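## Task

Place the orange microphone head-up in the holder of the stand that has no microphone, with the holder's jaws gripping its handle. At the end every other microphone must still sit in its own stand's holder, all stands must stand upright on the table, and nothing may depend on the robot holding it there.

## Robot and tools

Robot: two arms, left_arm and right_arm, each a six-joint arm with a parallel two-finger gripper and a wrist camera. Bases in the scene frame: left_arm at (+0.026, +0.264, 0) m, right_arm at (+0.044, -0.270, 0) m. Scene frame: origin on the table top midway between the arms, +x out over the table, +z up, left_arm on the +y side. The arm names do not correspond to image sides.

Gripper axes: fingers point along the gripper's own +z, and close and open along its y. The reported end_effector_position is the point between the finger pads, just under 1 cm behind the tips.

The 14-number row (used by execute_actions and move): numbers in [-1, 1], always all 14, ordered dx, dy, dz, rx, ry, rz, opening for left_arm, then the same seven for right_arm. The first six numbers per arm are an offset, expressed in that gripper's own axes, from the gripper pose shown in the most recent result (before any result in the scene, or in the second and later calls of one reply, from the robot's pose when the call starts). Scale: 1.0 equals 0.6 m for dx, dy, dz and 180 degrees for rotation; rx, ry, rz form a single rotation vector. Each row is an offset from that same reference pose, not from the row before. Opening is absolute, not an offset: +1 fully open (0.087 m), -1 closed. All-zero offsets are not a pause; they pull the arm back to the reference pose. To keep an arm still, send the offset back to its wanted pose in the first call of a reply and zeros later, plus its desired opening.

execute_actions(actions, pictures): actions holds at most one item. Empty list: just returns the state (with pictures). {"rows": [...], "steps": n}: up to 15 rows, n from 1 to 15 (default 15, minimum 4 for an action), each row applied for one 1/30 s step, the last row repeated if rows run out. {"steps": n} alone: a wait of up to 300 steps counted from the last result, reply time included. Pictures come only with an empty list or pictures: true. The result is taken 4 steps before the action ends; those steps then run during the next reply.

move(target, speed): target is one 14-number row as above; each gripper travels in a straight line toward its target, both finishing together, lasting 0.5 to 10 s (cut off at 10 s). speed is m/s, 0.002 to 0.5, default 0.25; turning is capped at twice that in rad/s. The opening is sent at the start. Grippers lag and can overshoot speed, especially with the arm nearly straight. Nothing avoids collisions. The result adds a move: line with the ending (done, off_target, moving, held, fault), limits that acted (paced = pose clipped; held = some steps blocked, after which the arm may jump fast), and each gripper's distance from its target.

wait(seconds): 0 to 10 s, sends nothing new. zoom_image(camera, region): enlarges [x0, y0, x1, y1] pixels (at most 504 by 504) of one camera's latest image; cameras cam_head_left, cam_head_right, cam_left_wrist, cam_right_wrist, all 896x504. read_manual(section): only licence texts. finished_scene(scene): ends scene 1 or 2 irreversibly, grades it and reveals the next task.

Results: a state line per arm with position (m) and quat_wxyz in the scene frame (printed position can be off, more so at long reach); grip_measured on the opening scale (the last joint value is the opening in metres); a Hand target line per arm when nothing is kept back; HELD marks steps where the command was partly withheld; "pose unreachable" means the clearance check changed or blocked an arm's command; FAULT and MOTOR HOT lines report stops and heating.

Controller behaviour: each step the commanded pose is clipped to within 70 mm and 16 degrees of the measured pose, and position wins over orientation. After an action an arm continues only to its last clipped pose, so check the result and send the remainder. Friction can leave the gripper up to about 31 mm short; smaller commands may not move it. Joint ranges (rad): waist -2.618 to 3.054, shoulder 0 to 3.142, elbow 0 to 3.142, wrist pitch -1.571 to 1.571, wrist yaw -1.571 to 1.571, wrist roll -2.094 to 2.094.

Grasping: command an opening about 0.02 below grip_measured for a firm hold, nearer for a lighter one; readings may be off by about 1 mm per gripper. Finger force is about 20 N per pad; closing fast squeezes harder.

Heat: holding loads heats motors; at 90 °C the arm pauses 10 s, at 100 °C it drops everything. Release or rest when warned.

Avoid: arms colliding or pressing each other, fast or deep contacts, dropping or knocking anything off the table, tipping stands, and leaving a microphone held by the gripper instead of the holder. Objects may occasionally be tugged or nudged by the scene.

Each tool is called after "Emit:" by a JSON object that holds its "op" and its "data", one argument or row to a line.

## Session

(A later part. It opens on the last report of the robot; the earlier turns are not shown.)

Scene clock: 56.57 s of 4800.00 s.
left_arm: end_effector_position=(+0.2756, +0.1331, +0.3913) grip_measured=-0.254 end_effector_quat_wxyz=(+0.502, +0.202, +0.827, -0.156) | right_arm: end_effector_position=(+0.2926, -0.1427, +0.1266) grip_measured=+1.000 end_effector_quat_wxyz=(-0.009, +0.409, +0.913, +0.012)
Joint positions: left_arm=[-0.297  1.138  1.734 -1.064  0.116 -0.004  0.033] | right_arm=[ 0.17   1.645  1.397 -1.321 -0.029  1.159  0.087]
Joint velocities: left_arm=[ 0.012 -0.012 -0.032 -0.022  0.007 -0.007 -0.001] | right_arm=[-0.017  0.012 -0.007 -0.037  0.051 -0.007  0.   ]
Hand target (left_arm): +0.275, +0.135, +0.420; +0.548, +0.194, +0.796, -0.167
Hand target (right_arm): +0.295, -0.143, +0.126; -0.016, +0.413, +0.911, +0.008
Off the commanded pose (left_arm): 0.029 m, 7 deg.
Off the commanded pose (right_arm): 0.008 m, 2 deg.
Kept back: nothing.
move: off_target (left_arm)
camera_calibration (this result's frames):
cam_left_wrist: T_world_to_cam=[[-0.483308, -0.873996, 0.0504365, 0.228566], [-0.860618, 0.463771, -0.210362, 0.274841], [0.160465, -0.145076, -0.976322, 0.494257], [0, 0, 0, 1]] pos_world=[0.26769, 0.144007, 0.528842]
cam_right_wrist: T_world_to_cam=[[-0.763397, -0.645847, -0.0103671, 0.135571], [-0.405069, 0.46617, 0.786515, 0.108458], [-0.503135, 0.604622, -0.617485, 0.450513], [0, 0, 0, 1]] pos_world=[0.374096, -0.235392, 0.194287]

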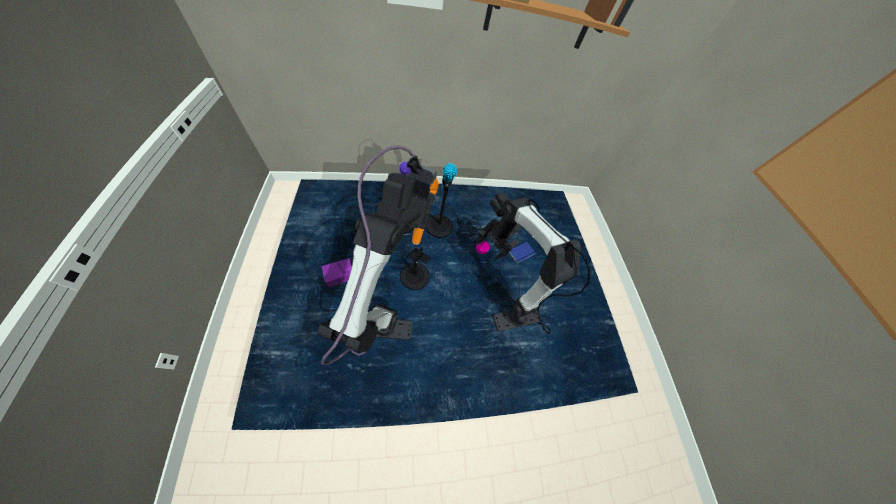

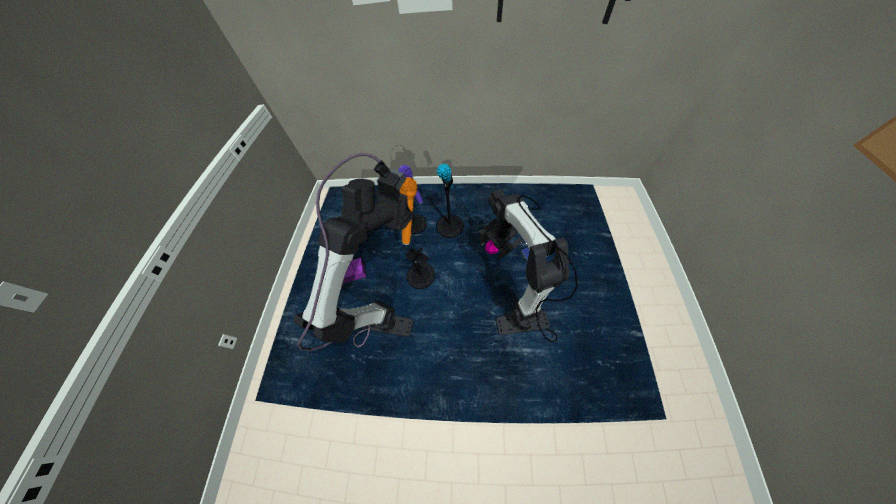

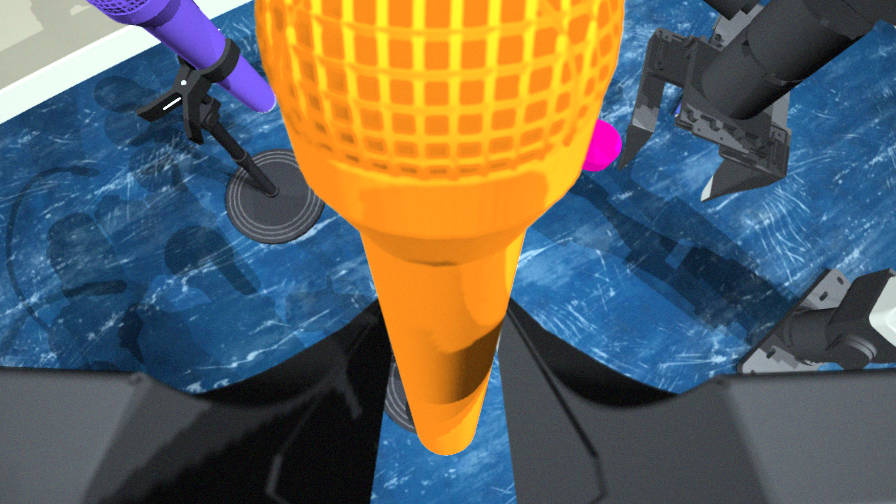

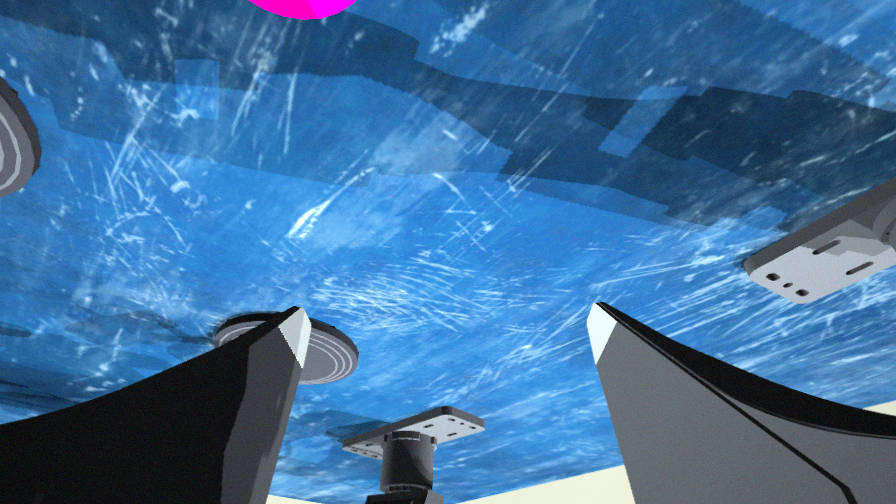

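Emit:
{"op": "move", "data": {
  "target": [-0.045,0,-0.02,0,-0.037,0,-0.28, 0.284,0.26,-0.05,0,0.333,0,1],
  "speed": 0.2
}}

Scene clock: 60.17 s of 4800.00 s.
left_arm: end_effector_position=(+0.2757, +0.1328, +0.3917) grip_measured=-0.254 end_effector_quat_wxyz=(+0.502, +0.200, +0.826, -0.157) | right_arm: end_effector_position=(+0.3010, +0.0841, +0.1661) grip_measured=+1.000 end_effector_quat_wxyz=(-0.450, +0.347, +0.791, +0.226)
Joint positions: left_arm=[-0.297  1.138  1.734 -1.062  0.116 -0.008  0.033] | right_arm=[ 0.395  2.311  1.988 -1.508 -1.037  1.22   0.087]
Joint velocities: left_arm=[ 0.002 -0.007 -0.002 -0.037 -0.037  0.022  0.   ] | right_arm=[ 0.002 -0.012  0.017 -0.037 -0.081 -0.051  0.   ]
Hand target (left_arm): +0.276, +0.135, +0.420; +0.548, +0.192, +0.796, -0.168
Hand target (right_arm): +0.301, +0.087, +0.164; -0.459, +0.350, +0.786, +0.220
Off the commanded pose (left_arm): 0.029 m, 7 deg.
Off the commanded pose (right_arm): 0.007 m, 2 deg.
Kept back: nothing.
move: off_target (left_arm)
camera_calibration (this result's frames):
cam_left_wrist: T_world_to_cam=[[-0.481818, -0.874627, 0.0536649, 0.226822], [-0.861409, 0.461525, -0.212061, 0.27638], [0.160707, -0.148402, -0.975782, 0.494742], [0, 0, 0, 1]] pos_world=[0.267855, 0.144249, 0.529197]
cam_right_wrist: T_world_to_cam=[[-0.76068, -0.64879, -0.0209176, 0.290041], [0.216889, -0.284402, 0.933849, -0.173454], [-0.611822, 0.705824, 0.357054, 0.204292], [0, 0, 0, 1]] pos_world=[0.383238, -0.00534879, 0.0951033]

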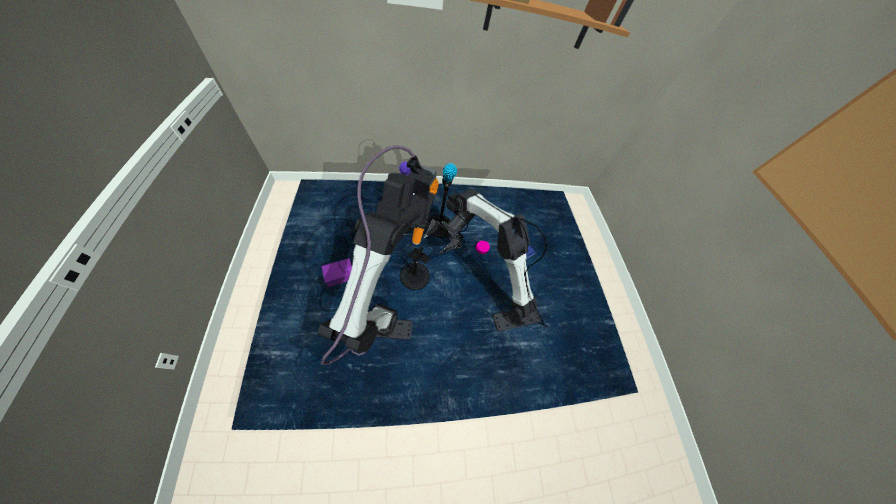

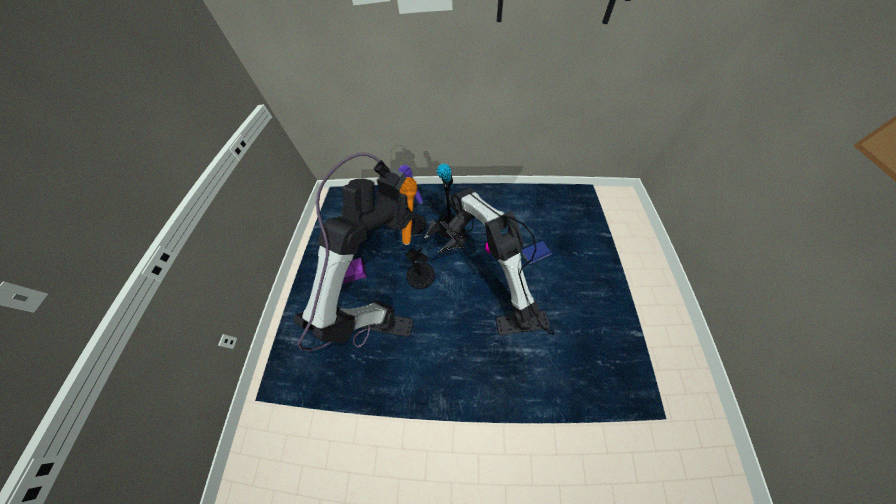

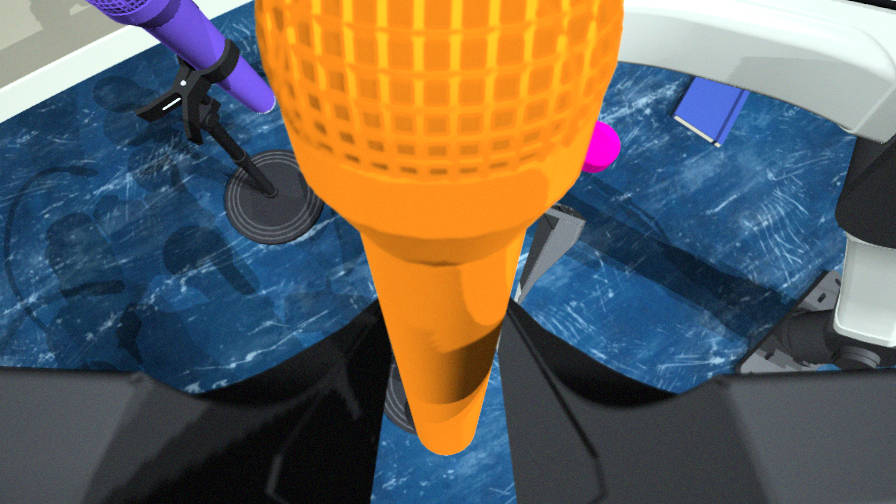

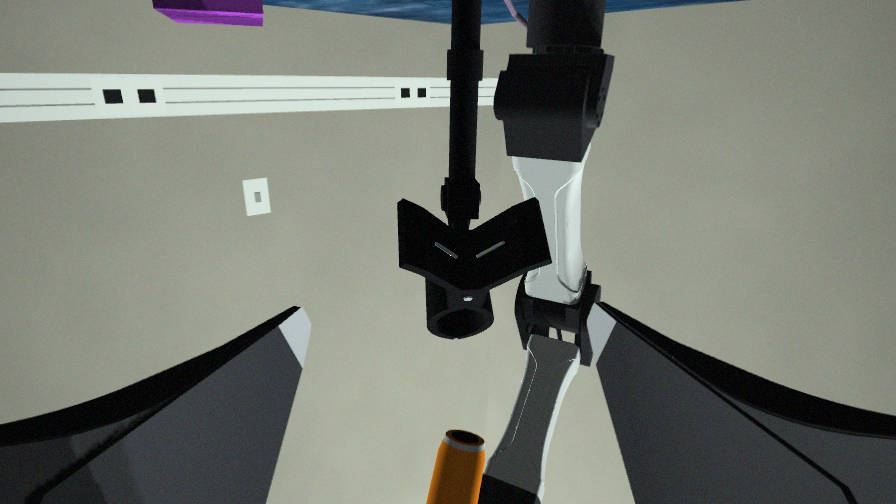

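Emit:
{"op": "move", "data": {
  "target": [-0.045,0,-0.02,0,-0.037,0,-0.28, 0.027,-0.015,0.105,-0.024,0,0.014,1],
  "speed": 0.08
}}

Scene clock: 65.97 s of 4800.00 s.
left_arm: end_effector_position=(+0.2765, +0.1337, +0.3921) grip_measured=-0.254 end_effector_quat_wxyz=(+0.503, +0.196, +0.827, -0.157) | right_arm: end_effector_position=(+0.2563, +0.1262, +0.1419) grip_measured=+1.000 end_effector_quat_wxyz=(-0.445, +0.384, +0.773, +0.238)
Joint positions: left_arm=[-0.293  1.138  1.734 -1.06   0.117 -0.012  0.033] | right_arm=[ 0.537  2.109  1.567 -0.917 -1.054  1.67   0.087]
Joint velocities: left_arm=[ 0.012 -0.022 -0.012 -0.066  0.007  0.022 -0.001] | right_arm=[ 0.007 -0.007 -0.002  0.037  0.022  0.037  0.   ]
Hand target (left_arm): +0.276, +0.134, +0.421; +0.549, +0.190, +0.796, -0.169
Hand target (right_arm): +0.254, +0.126, +0.147; -0.441, +0.381, +0.775, +0.244
Off the commanded pose (left_arm): 0.029 m, 7 deg.
Off the commanded pose (right_arm): 0.007 m, 1 deg.
Kept back: nothing.
After step 90, 1.30 s passed at rest.
move: off_target (left_arm)
camera_calibration (this result's frames):
cam_left_wrist: T_world_to_cam=[[-0.476616, -0.877257, 0.0570684, 0.225472], [-0.864145, 0.455586, -0.213765, 0.278943], [0.161527, -0.151199, -0.975217, 0.495062], [0, 0, 0, 1]] pos_world=[0.268545, 0.145567, 0.529554]
cam_right_wrist: T_world_to_cam=[[-0.811811, -0.583917, -0.00226419, 0.285086], [0.207092, -0.291538, 0.933873, -0.125777], [-0.545964, 0.757659, 0.357599, 0.132429], [0, 0, 0, 1]] pos_world=[0.329785, 0.0294615, 0.0707484]

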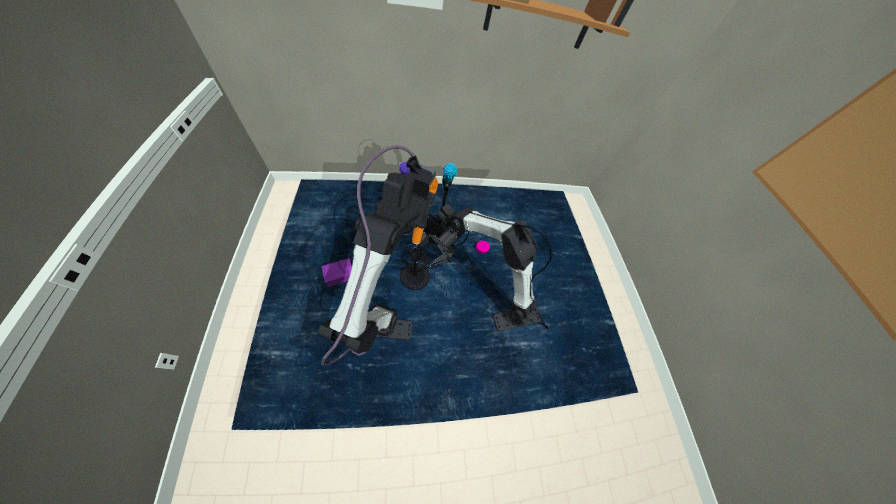

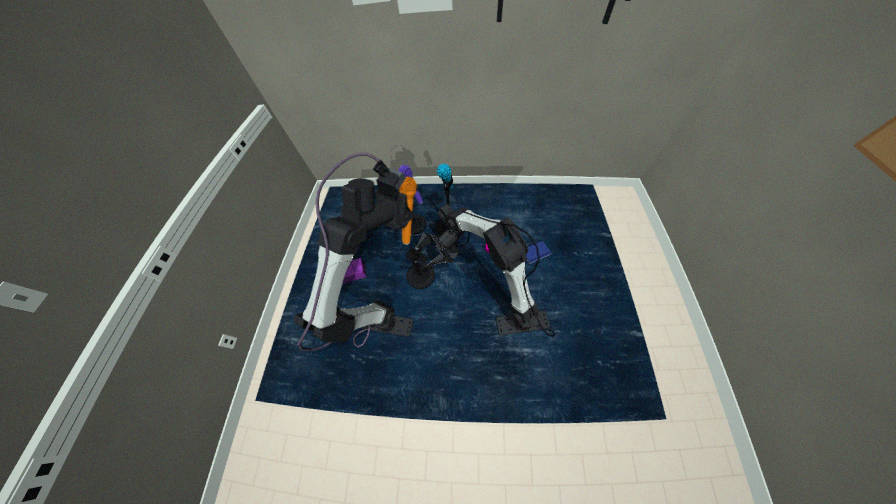

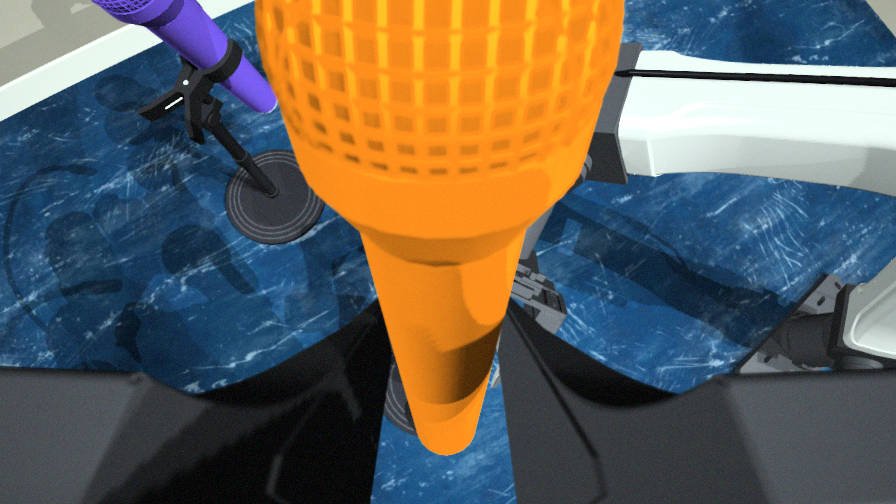

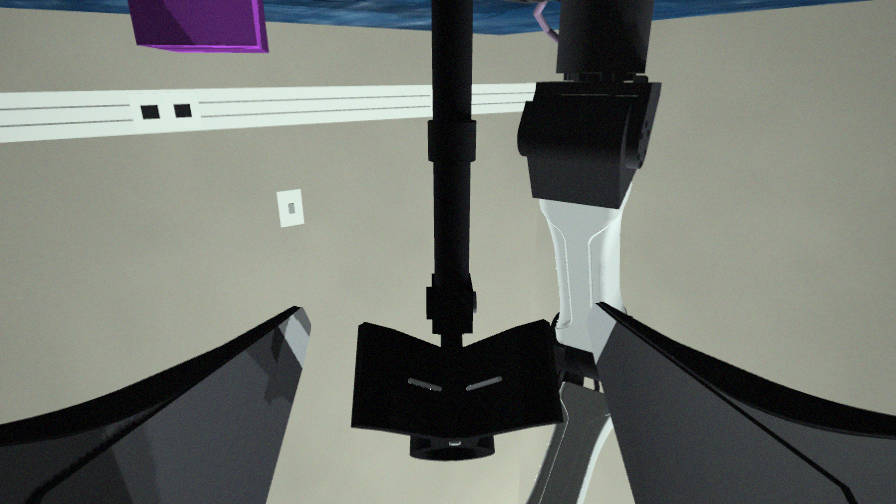

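Emit:
{"op": "execute_actions", "data": {
  "actions": [
    {"rows":[[-0.045,0,-0.02,0,-0.037,0,-0.28,0.015,-0.003,0,0,0,0,0.9],[-0.045,0,-0.02,0,-0.037,0,-0.28,0.02,-0.003,0,0,0,0,0.8],[-0.045,0,-0.02,0,-0.037,0,-0.28,0.02,-0.003,0,0,0,0,0.7],[-0.045,0,-0.02,0,-0.037,0,-0.28,0.02,-0.003,0,0,0,0,0.6],[-0.045,0,-0.02,0,-0.037,0,-0.28,0.02,-0.003,0,0,0,0,0.5],[-0.045,0,-0.02,0,-0.037,0,-0.28,0.02,-0.003,0,0,0,0,0.42],[-0.045,0,-0.02,0,-0.037,0,-0.28,0.02,-0.003,0,0,0,0,0.36],[-0.045,0,-0.02,0,-0.037,0,-0.28,0.02,-0.003,0,0,0,0,0.31],[-0.045,0,-0.02,0,-0.037,0,-0.28,0.02,-0.003,0,0,0,0,0.26],[-0.045,0,-0.02,0,-0.037,0,-0.28,0.02,-0.003,0,0,0,0,0.21],[-0.045,0,-0.02,0,-0.037,0,-0.28,0.02,-0.003,0,0,0,0,0.16],[-0.045,0,-0.02,0,-0.037,0,-0.28,0.02,-0.003,0,0,0,0,0.11],[-0.045,0,-0.02,0,-0.037,0,-0.28,0.02,-0.003,0,0,0,0,0.06],[-0.045,0,-0.02,0,-0.037,0,-0.28,0.02,-0.003,0,0,0,0,0.0],[-0.045,0,-0.02,0,-0.037,0,-0.28,0.02,-0.003,0,0,0,0,-0.05]],"steps":15}
  ]
}}

Emit:
{"op": "wait", "data": {
  "seconds": 0.3
}}

Scene clock: 66.97 s of 4800.00 s.
left_arm: end_effector_position=(+0.2773, +0.1346, +0.3925) grip_measured=-0.254 end_effector_quat_wxyz=(+0.504, +0.193, +0.827, -0.157) | right_arm: end_effector_position=(+0.2536, +0.1278, +0.1408) grip_measured=+0.188 end_effector_quat_wxyz=(-0.446, +0.388, +0.773, +0.230)
Joint positions: left_arm=[-0.288  1.138  1.734 -1.058  0.117 -0.015  0.033] | right_arm=[ 0.545  2.109  1.567 -0.919 -1.048  1.686  0.052]
Joint velocities: left_arm=[-0.007  0.007  0.017 -0.037  0.022 -0.007  0.001] | right_arm=[-0.022  0.002 -0.002 -0.007  0.095  0.037 -0.047]
Steps of this call (steps 1 to 19: nothing new was sent; steps 20 to 30: the first 11 steps of this action). Readings (end_effector_position):
20: left_arm (+0.2766, +0.1338, +0.3922) | right_arm (+0.2567, +0.1265, +0.1418)
21: left_arm (+0.2768, +0.1341, +0.3922) | right_arm (+0.2567, +0.1267, +0.1418)
23: left_arm (+0.2771, +0.1345, +0.3923) | right_arm (+0.2558, +0.1273, +0.1418)
27: left_arm (+0.2773, +0.1346, +0.3925) | right_arm (+0.2536, +0.1281, +0.1420)
30: the state above

Scene clock: 67.40 s of 4800.00 s.
left_arm: end_effector_position=(+0.2773, +0.1346, +0.3926) grip_measured=-0.254 end_effector_quat_wxyz=(+0.504, +0.193, +0.827, -0.157) | right_arm: end_effector_position=(+0.2537, +0.1272, +0.1390) grip_measured=-0.047 end_effector_quat_wxyz=(-0.442, +0.391, +0.775, +0.227)
Joint positions: left_arm=[-0.288  1.138  1.734 -1.058  0.117 -0.015  0.033] | right_arm=[ 0.545  2.109  1.567 -0.923 -1.038  1.686  0.042]
Joint velocities: left_arm=[-0.027  0.007 -0.002  0.066  0.007 -0.037  0.001] | right_arm=[ 0.007  0.012 -0.017  0.022  0.037 -0.037 -0.   ]
Hand target (left_arm): +0.277, +0.135, +0.421; +0.550, +0.187, +0.796, -0.169
Hand target (right_arm): +0.251, +0.130, +0.152; -0.445, +0.384, +0.774, +0.237
Off the commanded pose (left_arm): 0.029 m, 7 deg.
Off the commanded pose (right_arm): 0.014 m, 1 deg.
Kept back: nothing.
Steps of this call (steps 1 to 4: the last 4 steps of your previous action; steps 5 to 13: nothing new was sent). Readings (end_effector_position):
1: left_arm (+0.2773, +0.1346, +0.3925) | right_arm (+0.2536, +0.1277, +0.1404)
2: left_arm (+0.2773, +0.1346, +0.3925) | right_arm (+0.2537, +0.1277, +0.1401)
4: left_arm (+0.2773, +0.1346, +0.3926) | right_arm (+0.2538, +0.1274, +0.1393)
8: left_arm (+0.2773, +0.1346, +0.3926) | right_arm (+0.2537, +0.1273, +0.1390)
13: the state above
camera_calibration (this result's frames):
cam_left_wrist: T_world_to_cam=[[-0.47125, -0.87995, 0.0601004, 0.22435], [-0.866822, 0.449477, -0.215849, 0.281745], [0.162923, -0.153815, -0.974575, 0.495245], [0, 0, 0, 1]] pos_world=[0.269261, 0.146955, 0.529984]
cam_right_wrist: T_world_to_cam=[[-0.812738, -0.582368, 0.0174804, 0.280911], [0.21292, -0.268951, 0.939324, -0.12734], [-0.542331, 0.767146, 0.342585, 0.131196], [0, 0, 0, 1]] pos_world=[0.326572, 0.0286987, 0.0697575]

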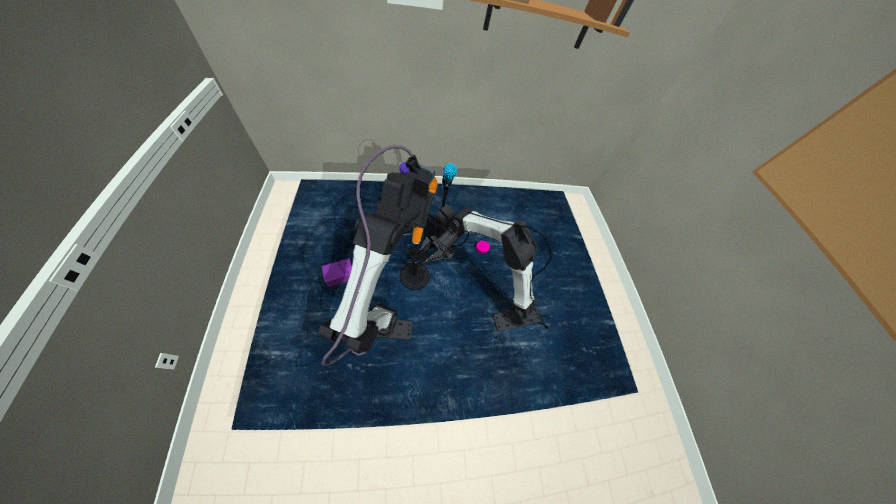

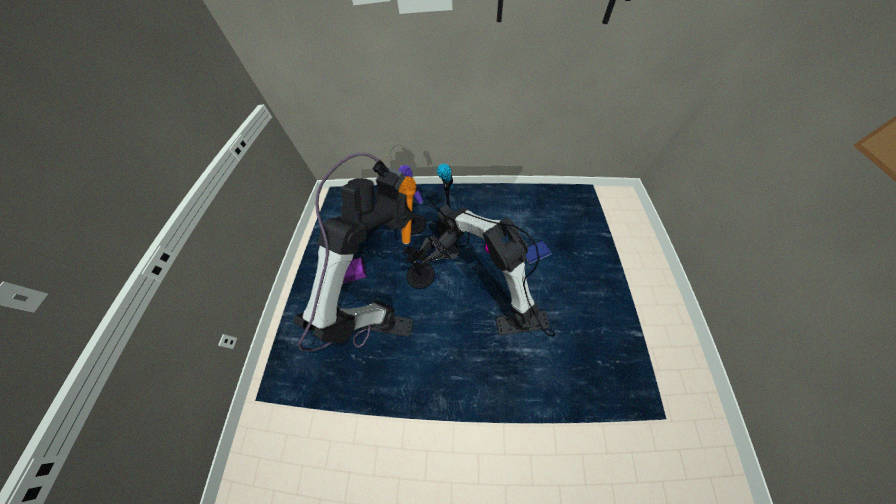

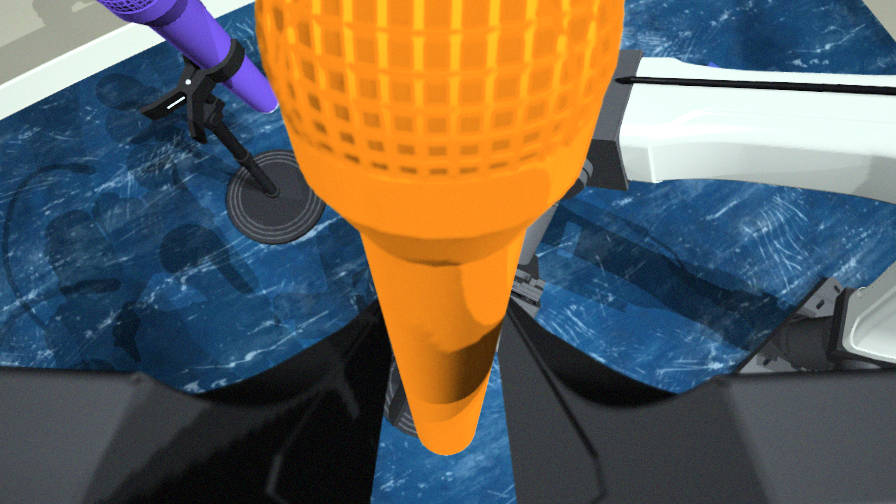

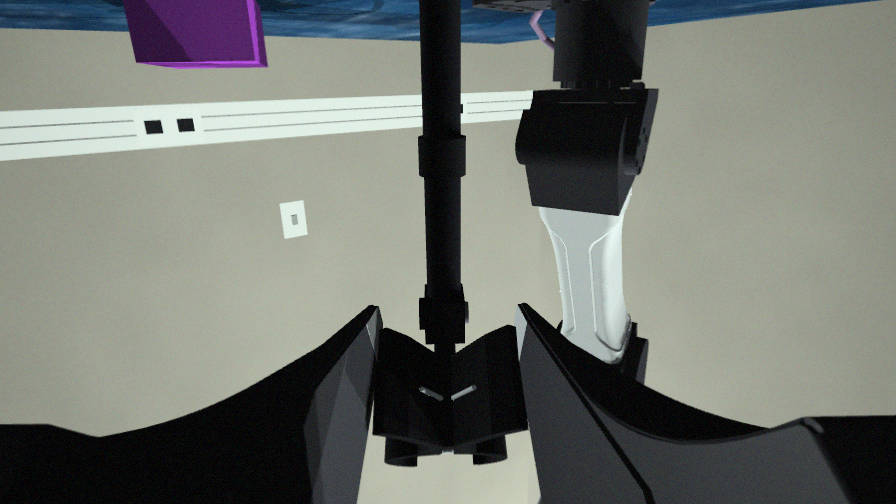

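Emit:
{"op": "execute_actions", "data": {
  "actions": [
    {"rows":[[-0.045,0,-0.02,0,-0.037,0,-0.28,0.015,0,0,0,0,0,-0.1],[-0.045,0,-0.02,0,-0.037,0,-0.28,0.015,0,0,0,0,0,-0.15],[-0.045,0,-0.02,0,-0.037,0,-0.28,0.015,0,0,0,0,0,-0.2],[-0.045,0,-0.02,0,-0.037,0,-0.28,0.015,0,0,0,0,0,-0.25],[-0.045,0,-0.02,0,-0.037,0,-0.28,0.015,0,0,0,0,0,-0.3],[-0.045,0,-0.02,0,-0.037,0,-0.28,0.015,0,0,0,0,0,-0.35],[-0.045,0,-0.02,0,-0.037,0,-0.28,0.015,0,0,0,0,0,-0.4],[-0.045,0,-0.02,0,-0.037,0,-0.28,0.015,0,0,0,0,0,-0.45]],"steps":10}
  ]
}}

Emit:
{"op": "move", "data": {
  "target": [0.19,0.015,-0.01,0.099,0.134,0.104,-0.28, 0.01,0,0,0,0,0,-0.45],
  "speed": 0.15
}}

Scene clock: 68.17 s of 4800.00 s.
left_arm: end_effector_position=(+0.2781, +0.1356, +0.3928) grip_measured=-0.254 end_effector_quat_wxyz=(+0.505, +0.190, +0.827, -0.157) | right_arm: end_effector_position=(+0.2537, +0.1266, +0.1374) grip_measured=-0.320 end_effector_quat_wxyz=(-0.440, +0.394, +0.775, +0.223)
Joint positions: left_arm=[-0.283  1.138  1.734 -1.056  0.117 -0.018  0.033] | right_arm=[ 0.545  2.109  1.567 -0.929 -1.03   1.689  0.03 ]
Joint velocities: left_arm=[ 0.002  0.002 -0.007  0.051 -0.066 -0.037 -0.002] | right_arm=[-0.012  0.007 -0.002 -0.066 -0.007  0.066 -0.048]
Steps of this call (steps 1 to 17: nothing new was sent; steps 18 to 23: the first 6 steps of this action). Readings (end_effector_position):
18: left_arm (+0.2774, +0.1347, +0.3926) | right_arm (+0.2537, +0.1271, +0.1387)
19: left_arm (+0.2776, +0.1351, +0.3926) | right_arm (+0.2537, +0.1270, +0.1383)
21: left_arm (+0.2779, +0.1355, +0.3927) | right_arm (+0.2536, +0.1268, +0.1379)
23: the state above

Scene clock: 70.97 s of 4800.00 s.
left_arm: end_effector_position=(+0.2278, +0.1674, +0.2949) grip_measured=-0.254 end_effector_quat_wxyz=(+0.305, +0.425, +0.840, -0.143) | right_arm: end_effector_position=(+0.2537, +0.1262, +0.1364) grip_measured=-0.437 end_effector_quat_wxyz=(-0.437, +0.393, +0.777, +0.223)
Joint positions: left_arm=[-0.115  1.191  1.642 -1.454  0.408  0.587  0.033] | right_arm=[ 0.545  2.109  1.567 -0.929 -1.023  1.683  0.025]
Joint velocities: left_arm=[-0.002  0.007  0.007 -0.007 -0.007  0.022  0.001] | right_arm=[ 0.032 -0.002 -0.002 -0.007 -0.051 -0.007 -0.   ]
Hand target (left_arm): +0.231, +0.165, +0.293; +0.303, +0.426, +0.839, -0.152
Hand target (right_arm): +0.252, +0.129, +0.142; -0.439, +0.395, +0.776, +0.222
Off your previous action's commanded pose (left_arm): 0.029 m, 7 deg at its last step (step 4 of this call).
Off your previous action's commanded pose (right_arm): 0.011 m, 1 deg at its last step (step 4 of this call).
Off the commanded pose (left_arm): 0.005 m, 2 deg.
Off the commanded pose (right_arm): 0.006 m, 0 deg.
Kept back: nothing.
move: done
camera_calibration (this result's frames):
cam_left_wrist: T_world_to_cam=[[-0.798404, -0.601502, -0.0273212, 0.289382], [-0.593321, 0.778194, 0.205877, -0.0387111], [-0.102574, 0.180583, -0.978196, 0.418796], [0, 0, 0, 1]] pos_world=[0.251033, 0.128561, 0.425541]
cam_right_wrist: T_world_to_cam=[[-0.812928, -0.582012, 0.0202742, 0.28], [0.206917, -0.25612, 0.944239, -0.125952], [-0.544365, 0.771793, 0.328636, 0.134697], [0, 0, 0, 1]] pos_world=[0.327006, 0.0267464, 0.0689852]

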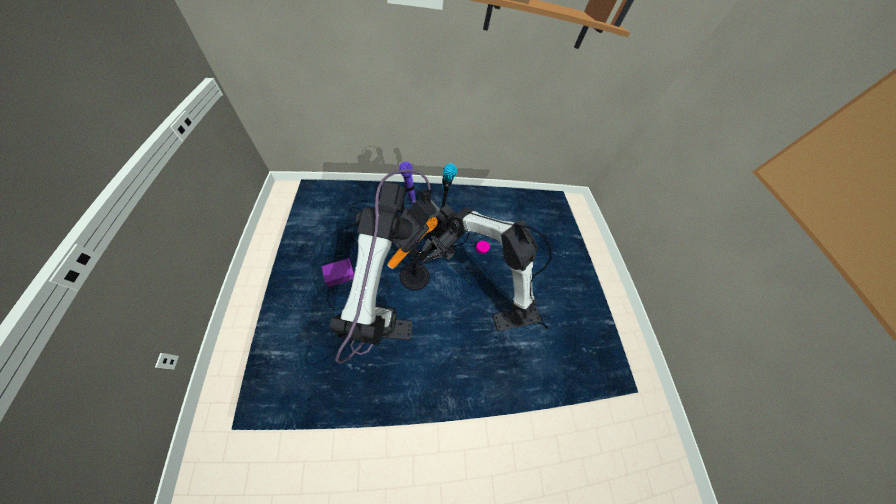

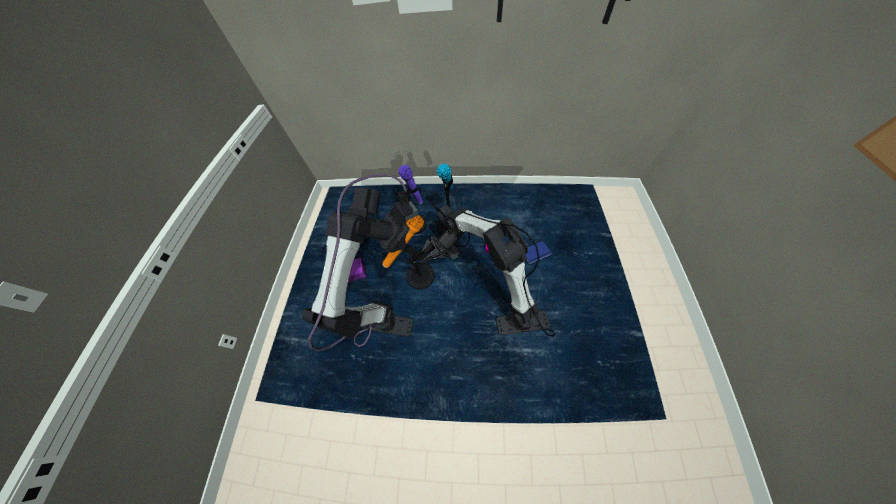

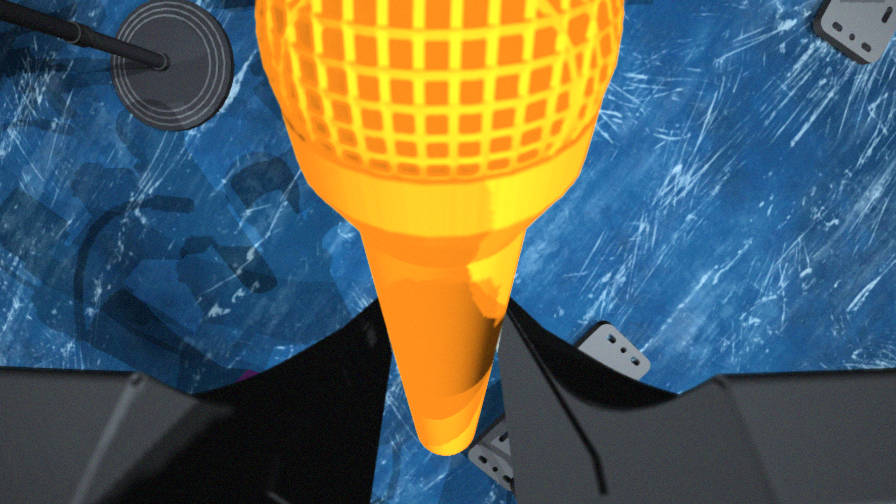

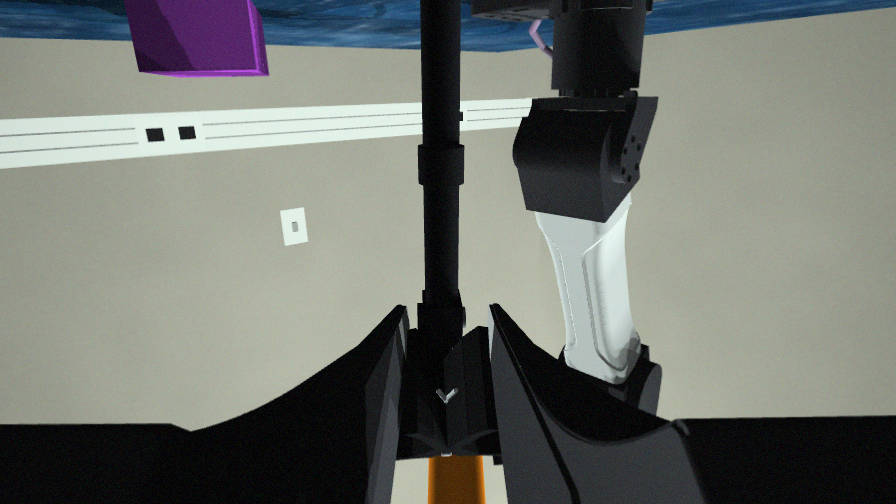

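Emit:
{"op": "move", "data": {
  "target": [0.015,0.010,0.085,0,0.02,0,-0.28, 0.008,0,0,0,0,0,-0.45],
  "speed": 0.06
}}

Emit:
{"op": "zoom_image", "data": {
  "camera": "cam_head_right",
  "region": [360, 190, 480, 300]
}}

Scene clock: 72.53 s of 4800.00 s.
left_arm: end_effector_position=(+0.2403, +0.1554, +0.2502) grip_measured=-0.254 end_effector_quat_wxyz=(+0.266, +0.427, +0.854, -0.130) | right_arm: end_effector_position=(+0.2536, +0.1261, +0.1363) grip_measured=-0.437 end_effector_quat_wxyz=(-0.437, +0.392, +0.778, +0.224)
Joint positions: left_arm=[-0.204  1.211  1.477 -1.323  0.325  0.523  0.033] | right_arm=[ 0.545  2.109  1.567 -0.929 -1.023  1.679  0.025]
Joint velocities: left_arm=[-0.007 -0.017 -0.002  0.022 -0.037  0.007 -0.   ] | right_arm=[ 0.002 -0.012 -0.002  0.037 -0.051  0.081  0.   ]
Hand target (left_arm): +0.249, +0.150, +0.251; +0.279, +0.430, +0.849, -0.129
Hand target (right_arm): +0.252, +0.128, +0.140; -0.437, +0.393, +0.777, +0.223
Off the commanded pose (left_arm): 0.009 m, 2 deg.
Off the commanded pose (right_arm): 0.005 m, 0 deg.
Kept back: nothing.
move: done
camera_calibration (this result's frames):
cam_left_wrist: T_world_to_cam=[[-0.796476, -0.604524, -0.0133145, 0.287488], [-0.581927, 0.760349, 0.288496, -0.0334147], [-0.164279, 0.237528, -0.957389, 0.379283], [0, 0, 0, 1]] pos_world=[0.27184, 0.10911, 0.376589]
cam_right_wrist: T_world_to_cam=[[-0.811852, -0.583616, 0.0169858, 0.280229], [0.204697, -0.257262, 0.944413, -0.125211], [-0.546805, 0.7702, 0.328323, 0.135604], [0, 0, 0, 1]] pos_world=[0.327283, 0.0268923, 0.0689688]

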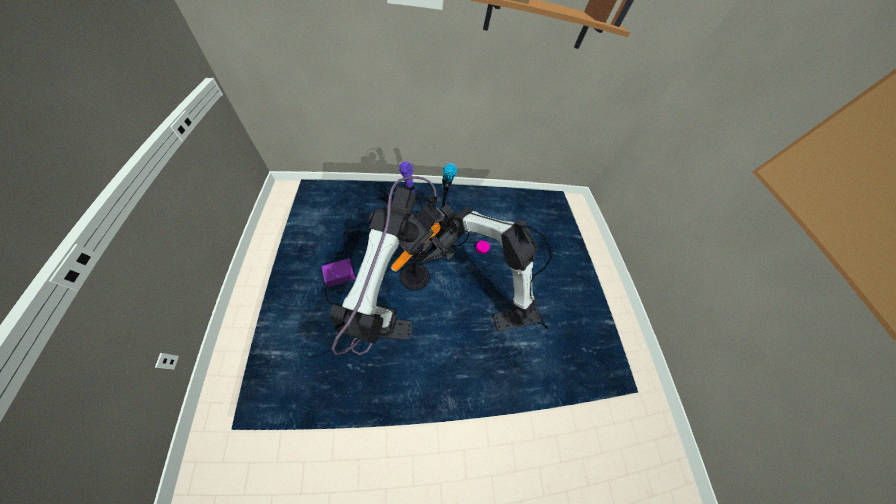

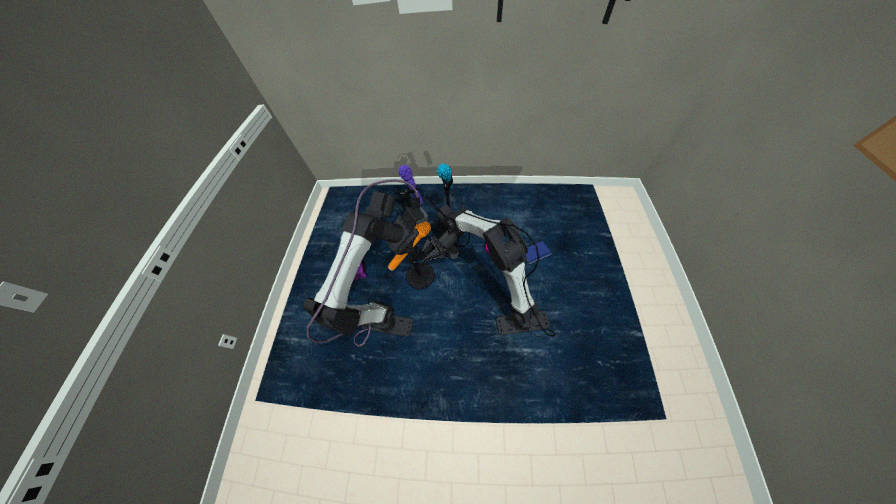

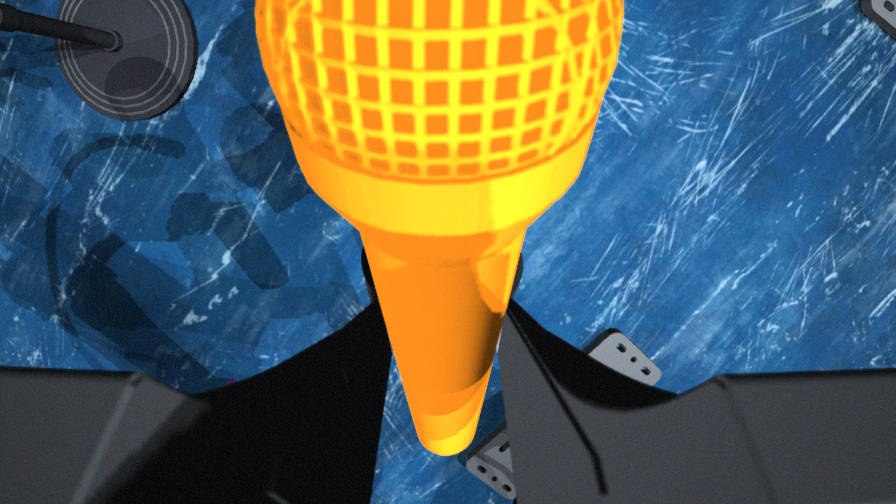

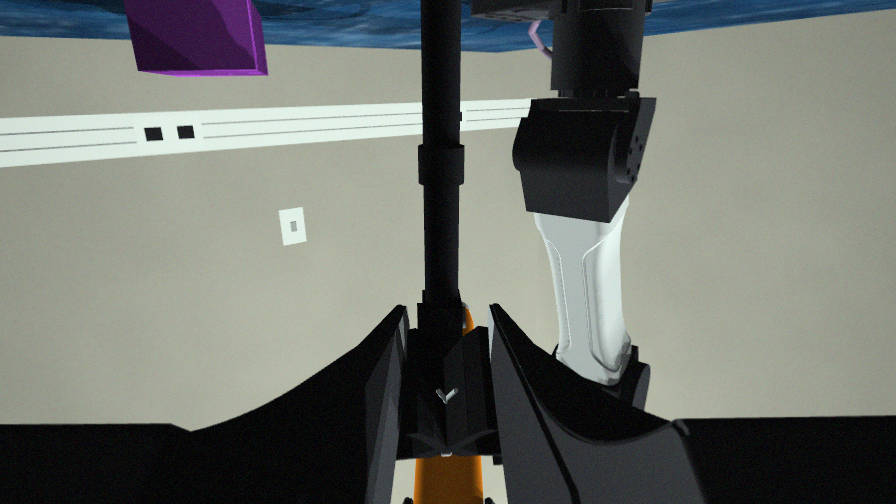

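Region (360, 190, 480, 300) of cam_head_right's 896x504 image, scaled by 4.200, with more detail than that image has; it fills the top 462 rows of this view, and the rest is white.

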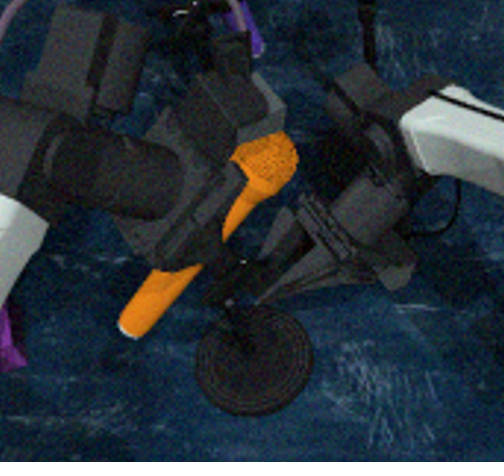

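Emit:
{"op": "move", "data": {
  "target": [-0.036,0.003,0.072,0,0,0,-0.28, 0.008,0,0,0,0,0,-0.45],
  "speed": 0.04
}}

Emit:
{"op": "zoom_image", "data": {
  "camera": "cam_head_right",
  "region": [360, 190, 480, 300]
}}

Scene clock: 74.40 s of 4800.00 s.
left_arm: end_effector_position=(+0.2594, +0.1277, +0.2279) grip_measured=-0.254 end_effector_quat_wxyz=(+0.254, +0.426, +0.859, -0.131) | right_arm: end_effector_position=(+0.2535, +0.1260, +0.1363) grip_measured=-0.437 end_effector_quat_wxyz=(-0.436, +0.390, +0.779, +0.225)
Joint positions: left_arm=[-0.301  1.285  1.432 -1.201  0.276  0.433  0.033] | right_arm=[ 0.545  2.109  1.567 -0.929 -1.023  1.676  0.025]
Joint velocities: left_arm=[-0.007 -0.007 -0.002  0.037  0.037  0.007  0.001] | right_arm=[ 0.002 -0.007 -0.002  0.037 -0.022  0.007 -0.   ]
Hand target (left_arm): +0.267, +0.122, +0.228; +0.266, +0.427, +0.854, -0.130
Hand target (right_arm): +0.252, +0.128, +0.140; -0.437, +0.391, +0.778, +0.224
Off the commanded pose (left_arm): 0.009 m, 1 deg.
Off the commanded pose (right_arm): 0.005 m, 0 deg.
Kept back: nothing.
move: done
camera_calibration (this result's frames):
cam_left_wrist: T_world_to_cam=[[-0.794779, -0.606898, -0.00053508, 0.282591], [-0.577275, 0.755712, 0.309279, -0.000178266], [-0.187296, 0.246117, -0.950971, 0.370984], [0, 0, 0, 1]] pos_world=[0.293978, 0.080333, 0.353001]
cam_right_wrist: T_world_to_cam=[[-0.810875, -0.585052, 0.0140247, 0.280432], [0.202677, -0.258265, 0.944575, -0.124537], [-0.549003, 0.768774, 0.327997, 0.136429], [0, 0, 0, 1]] pos_world=[0.327535, 0.0270206, 0.0689531]

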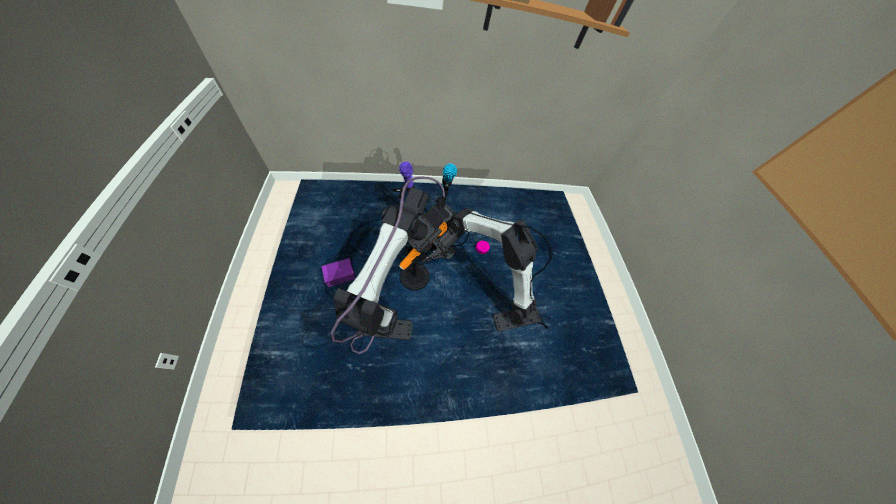

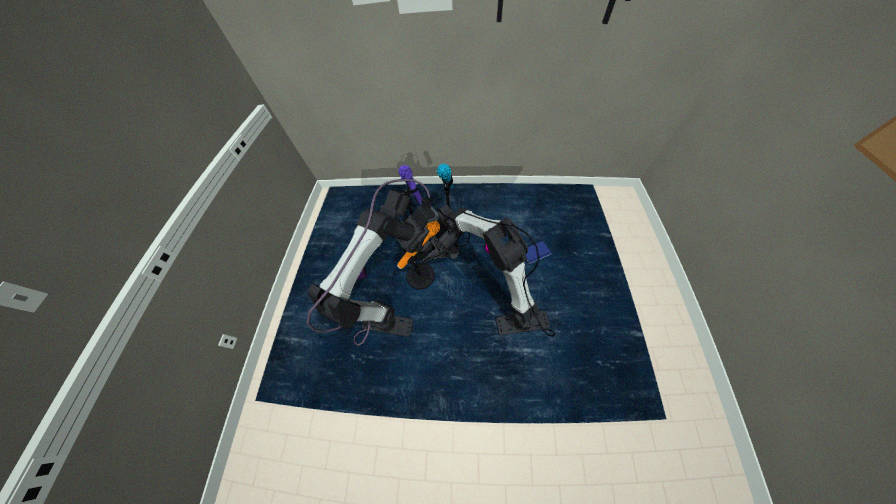

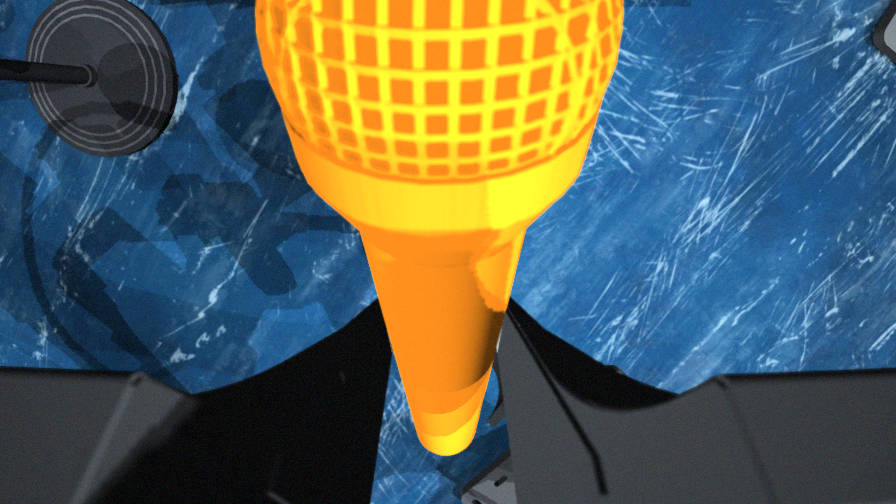

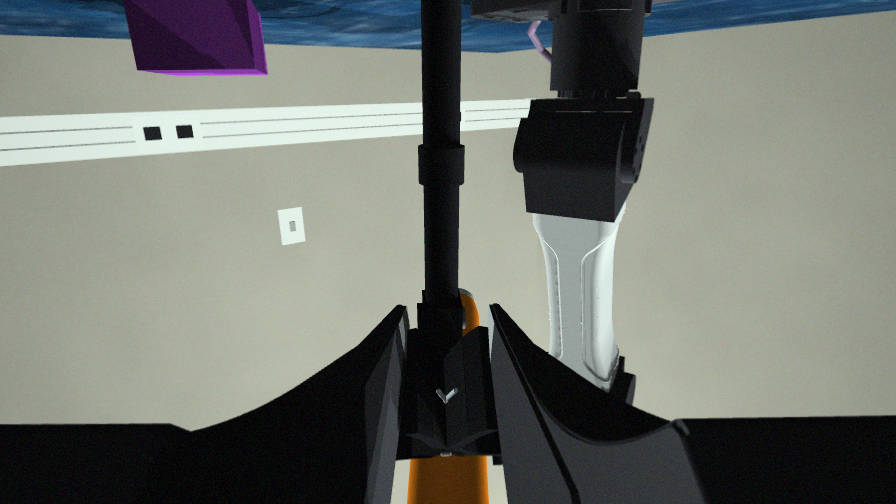

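Region (360, 190, 480, 300) of cam_head_right's 896x504 image, scaled by 4.200, with more detail than that image has; it fills the top 462 rows of this view, and the rest is white.

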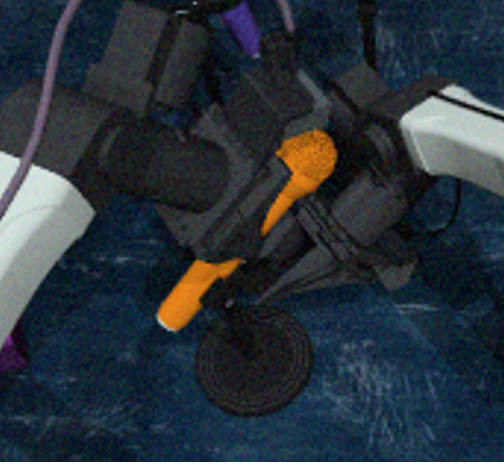

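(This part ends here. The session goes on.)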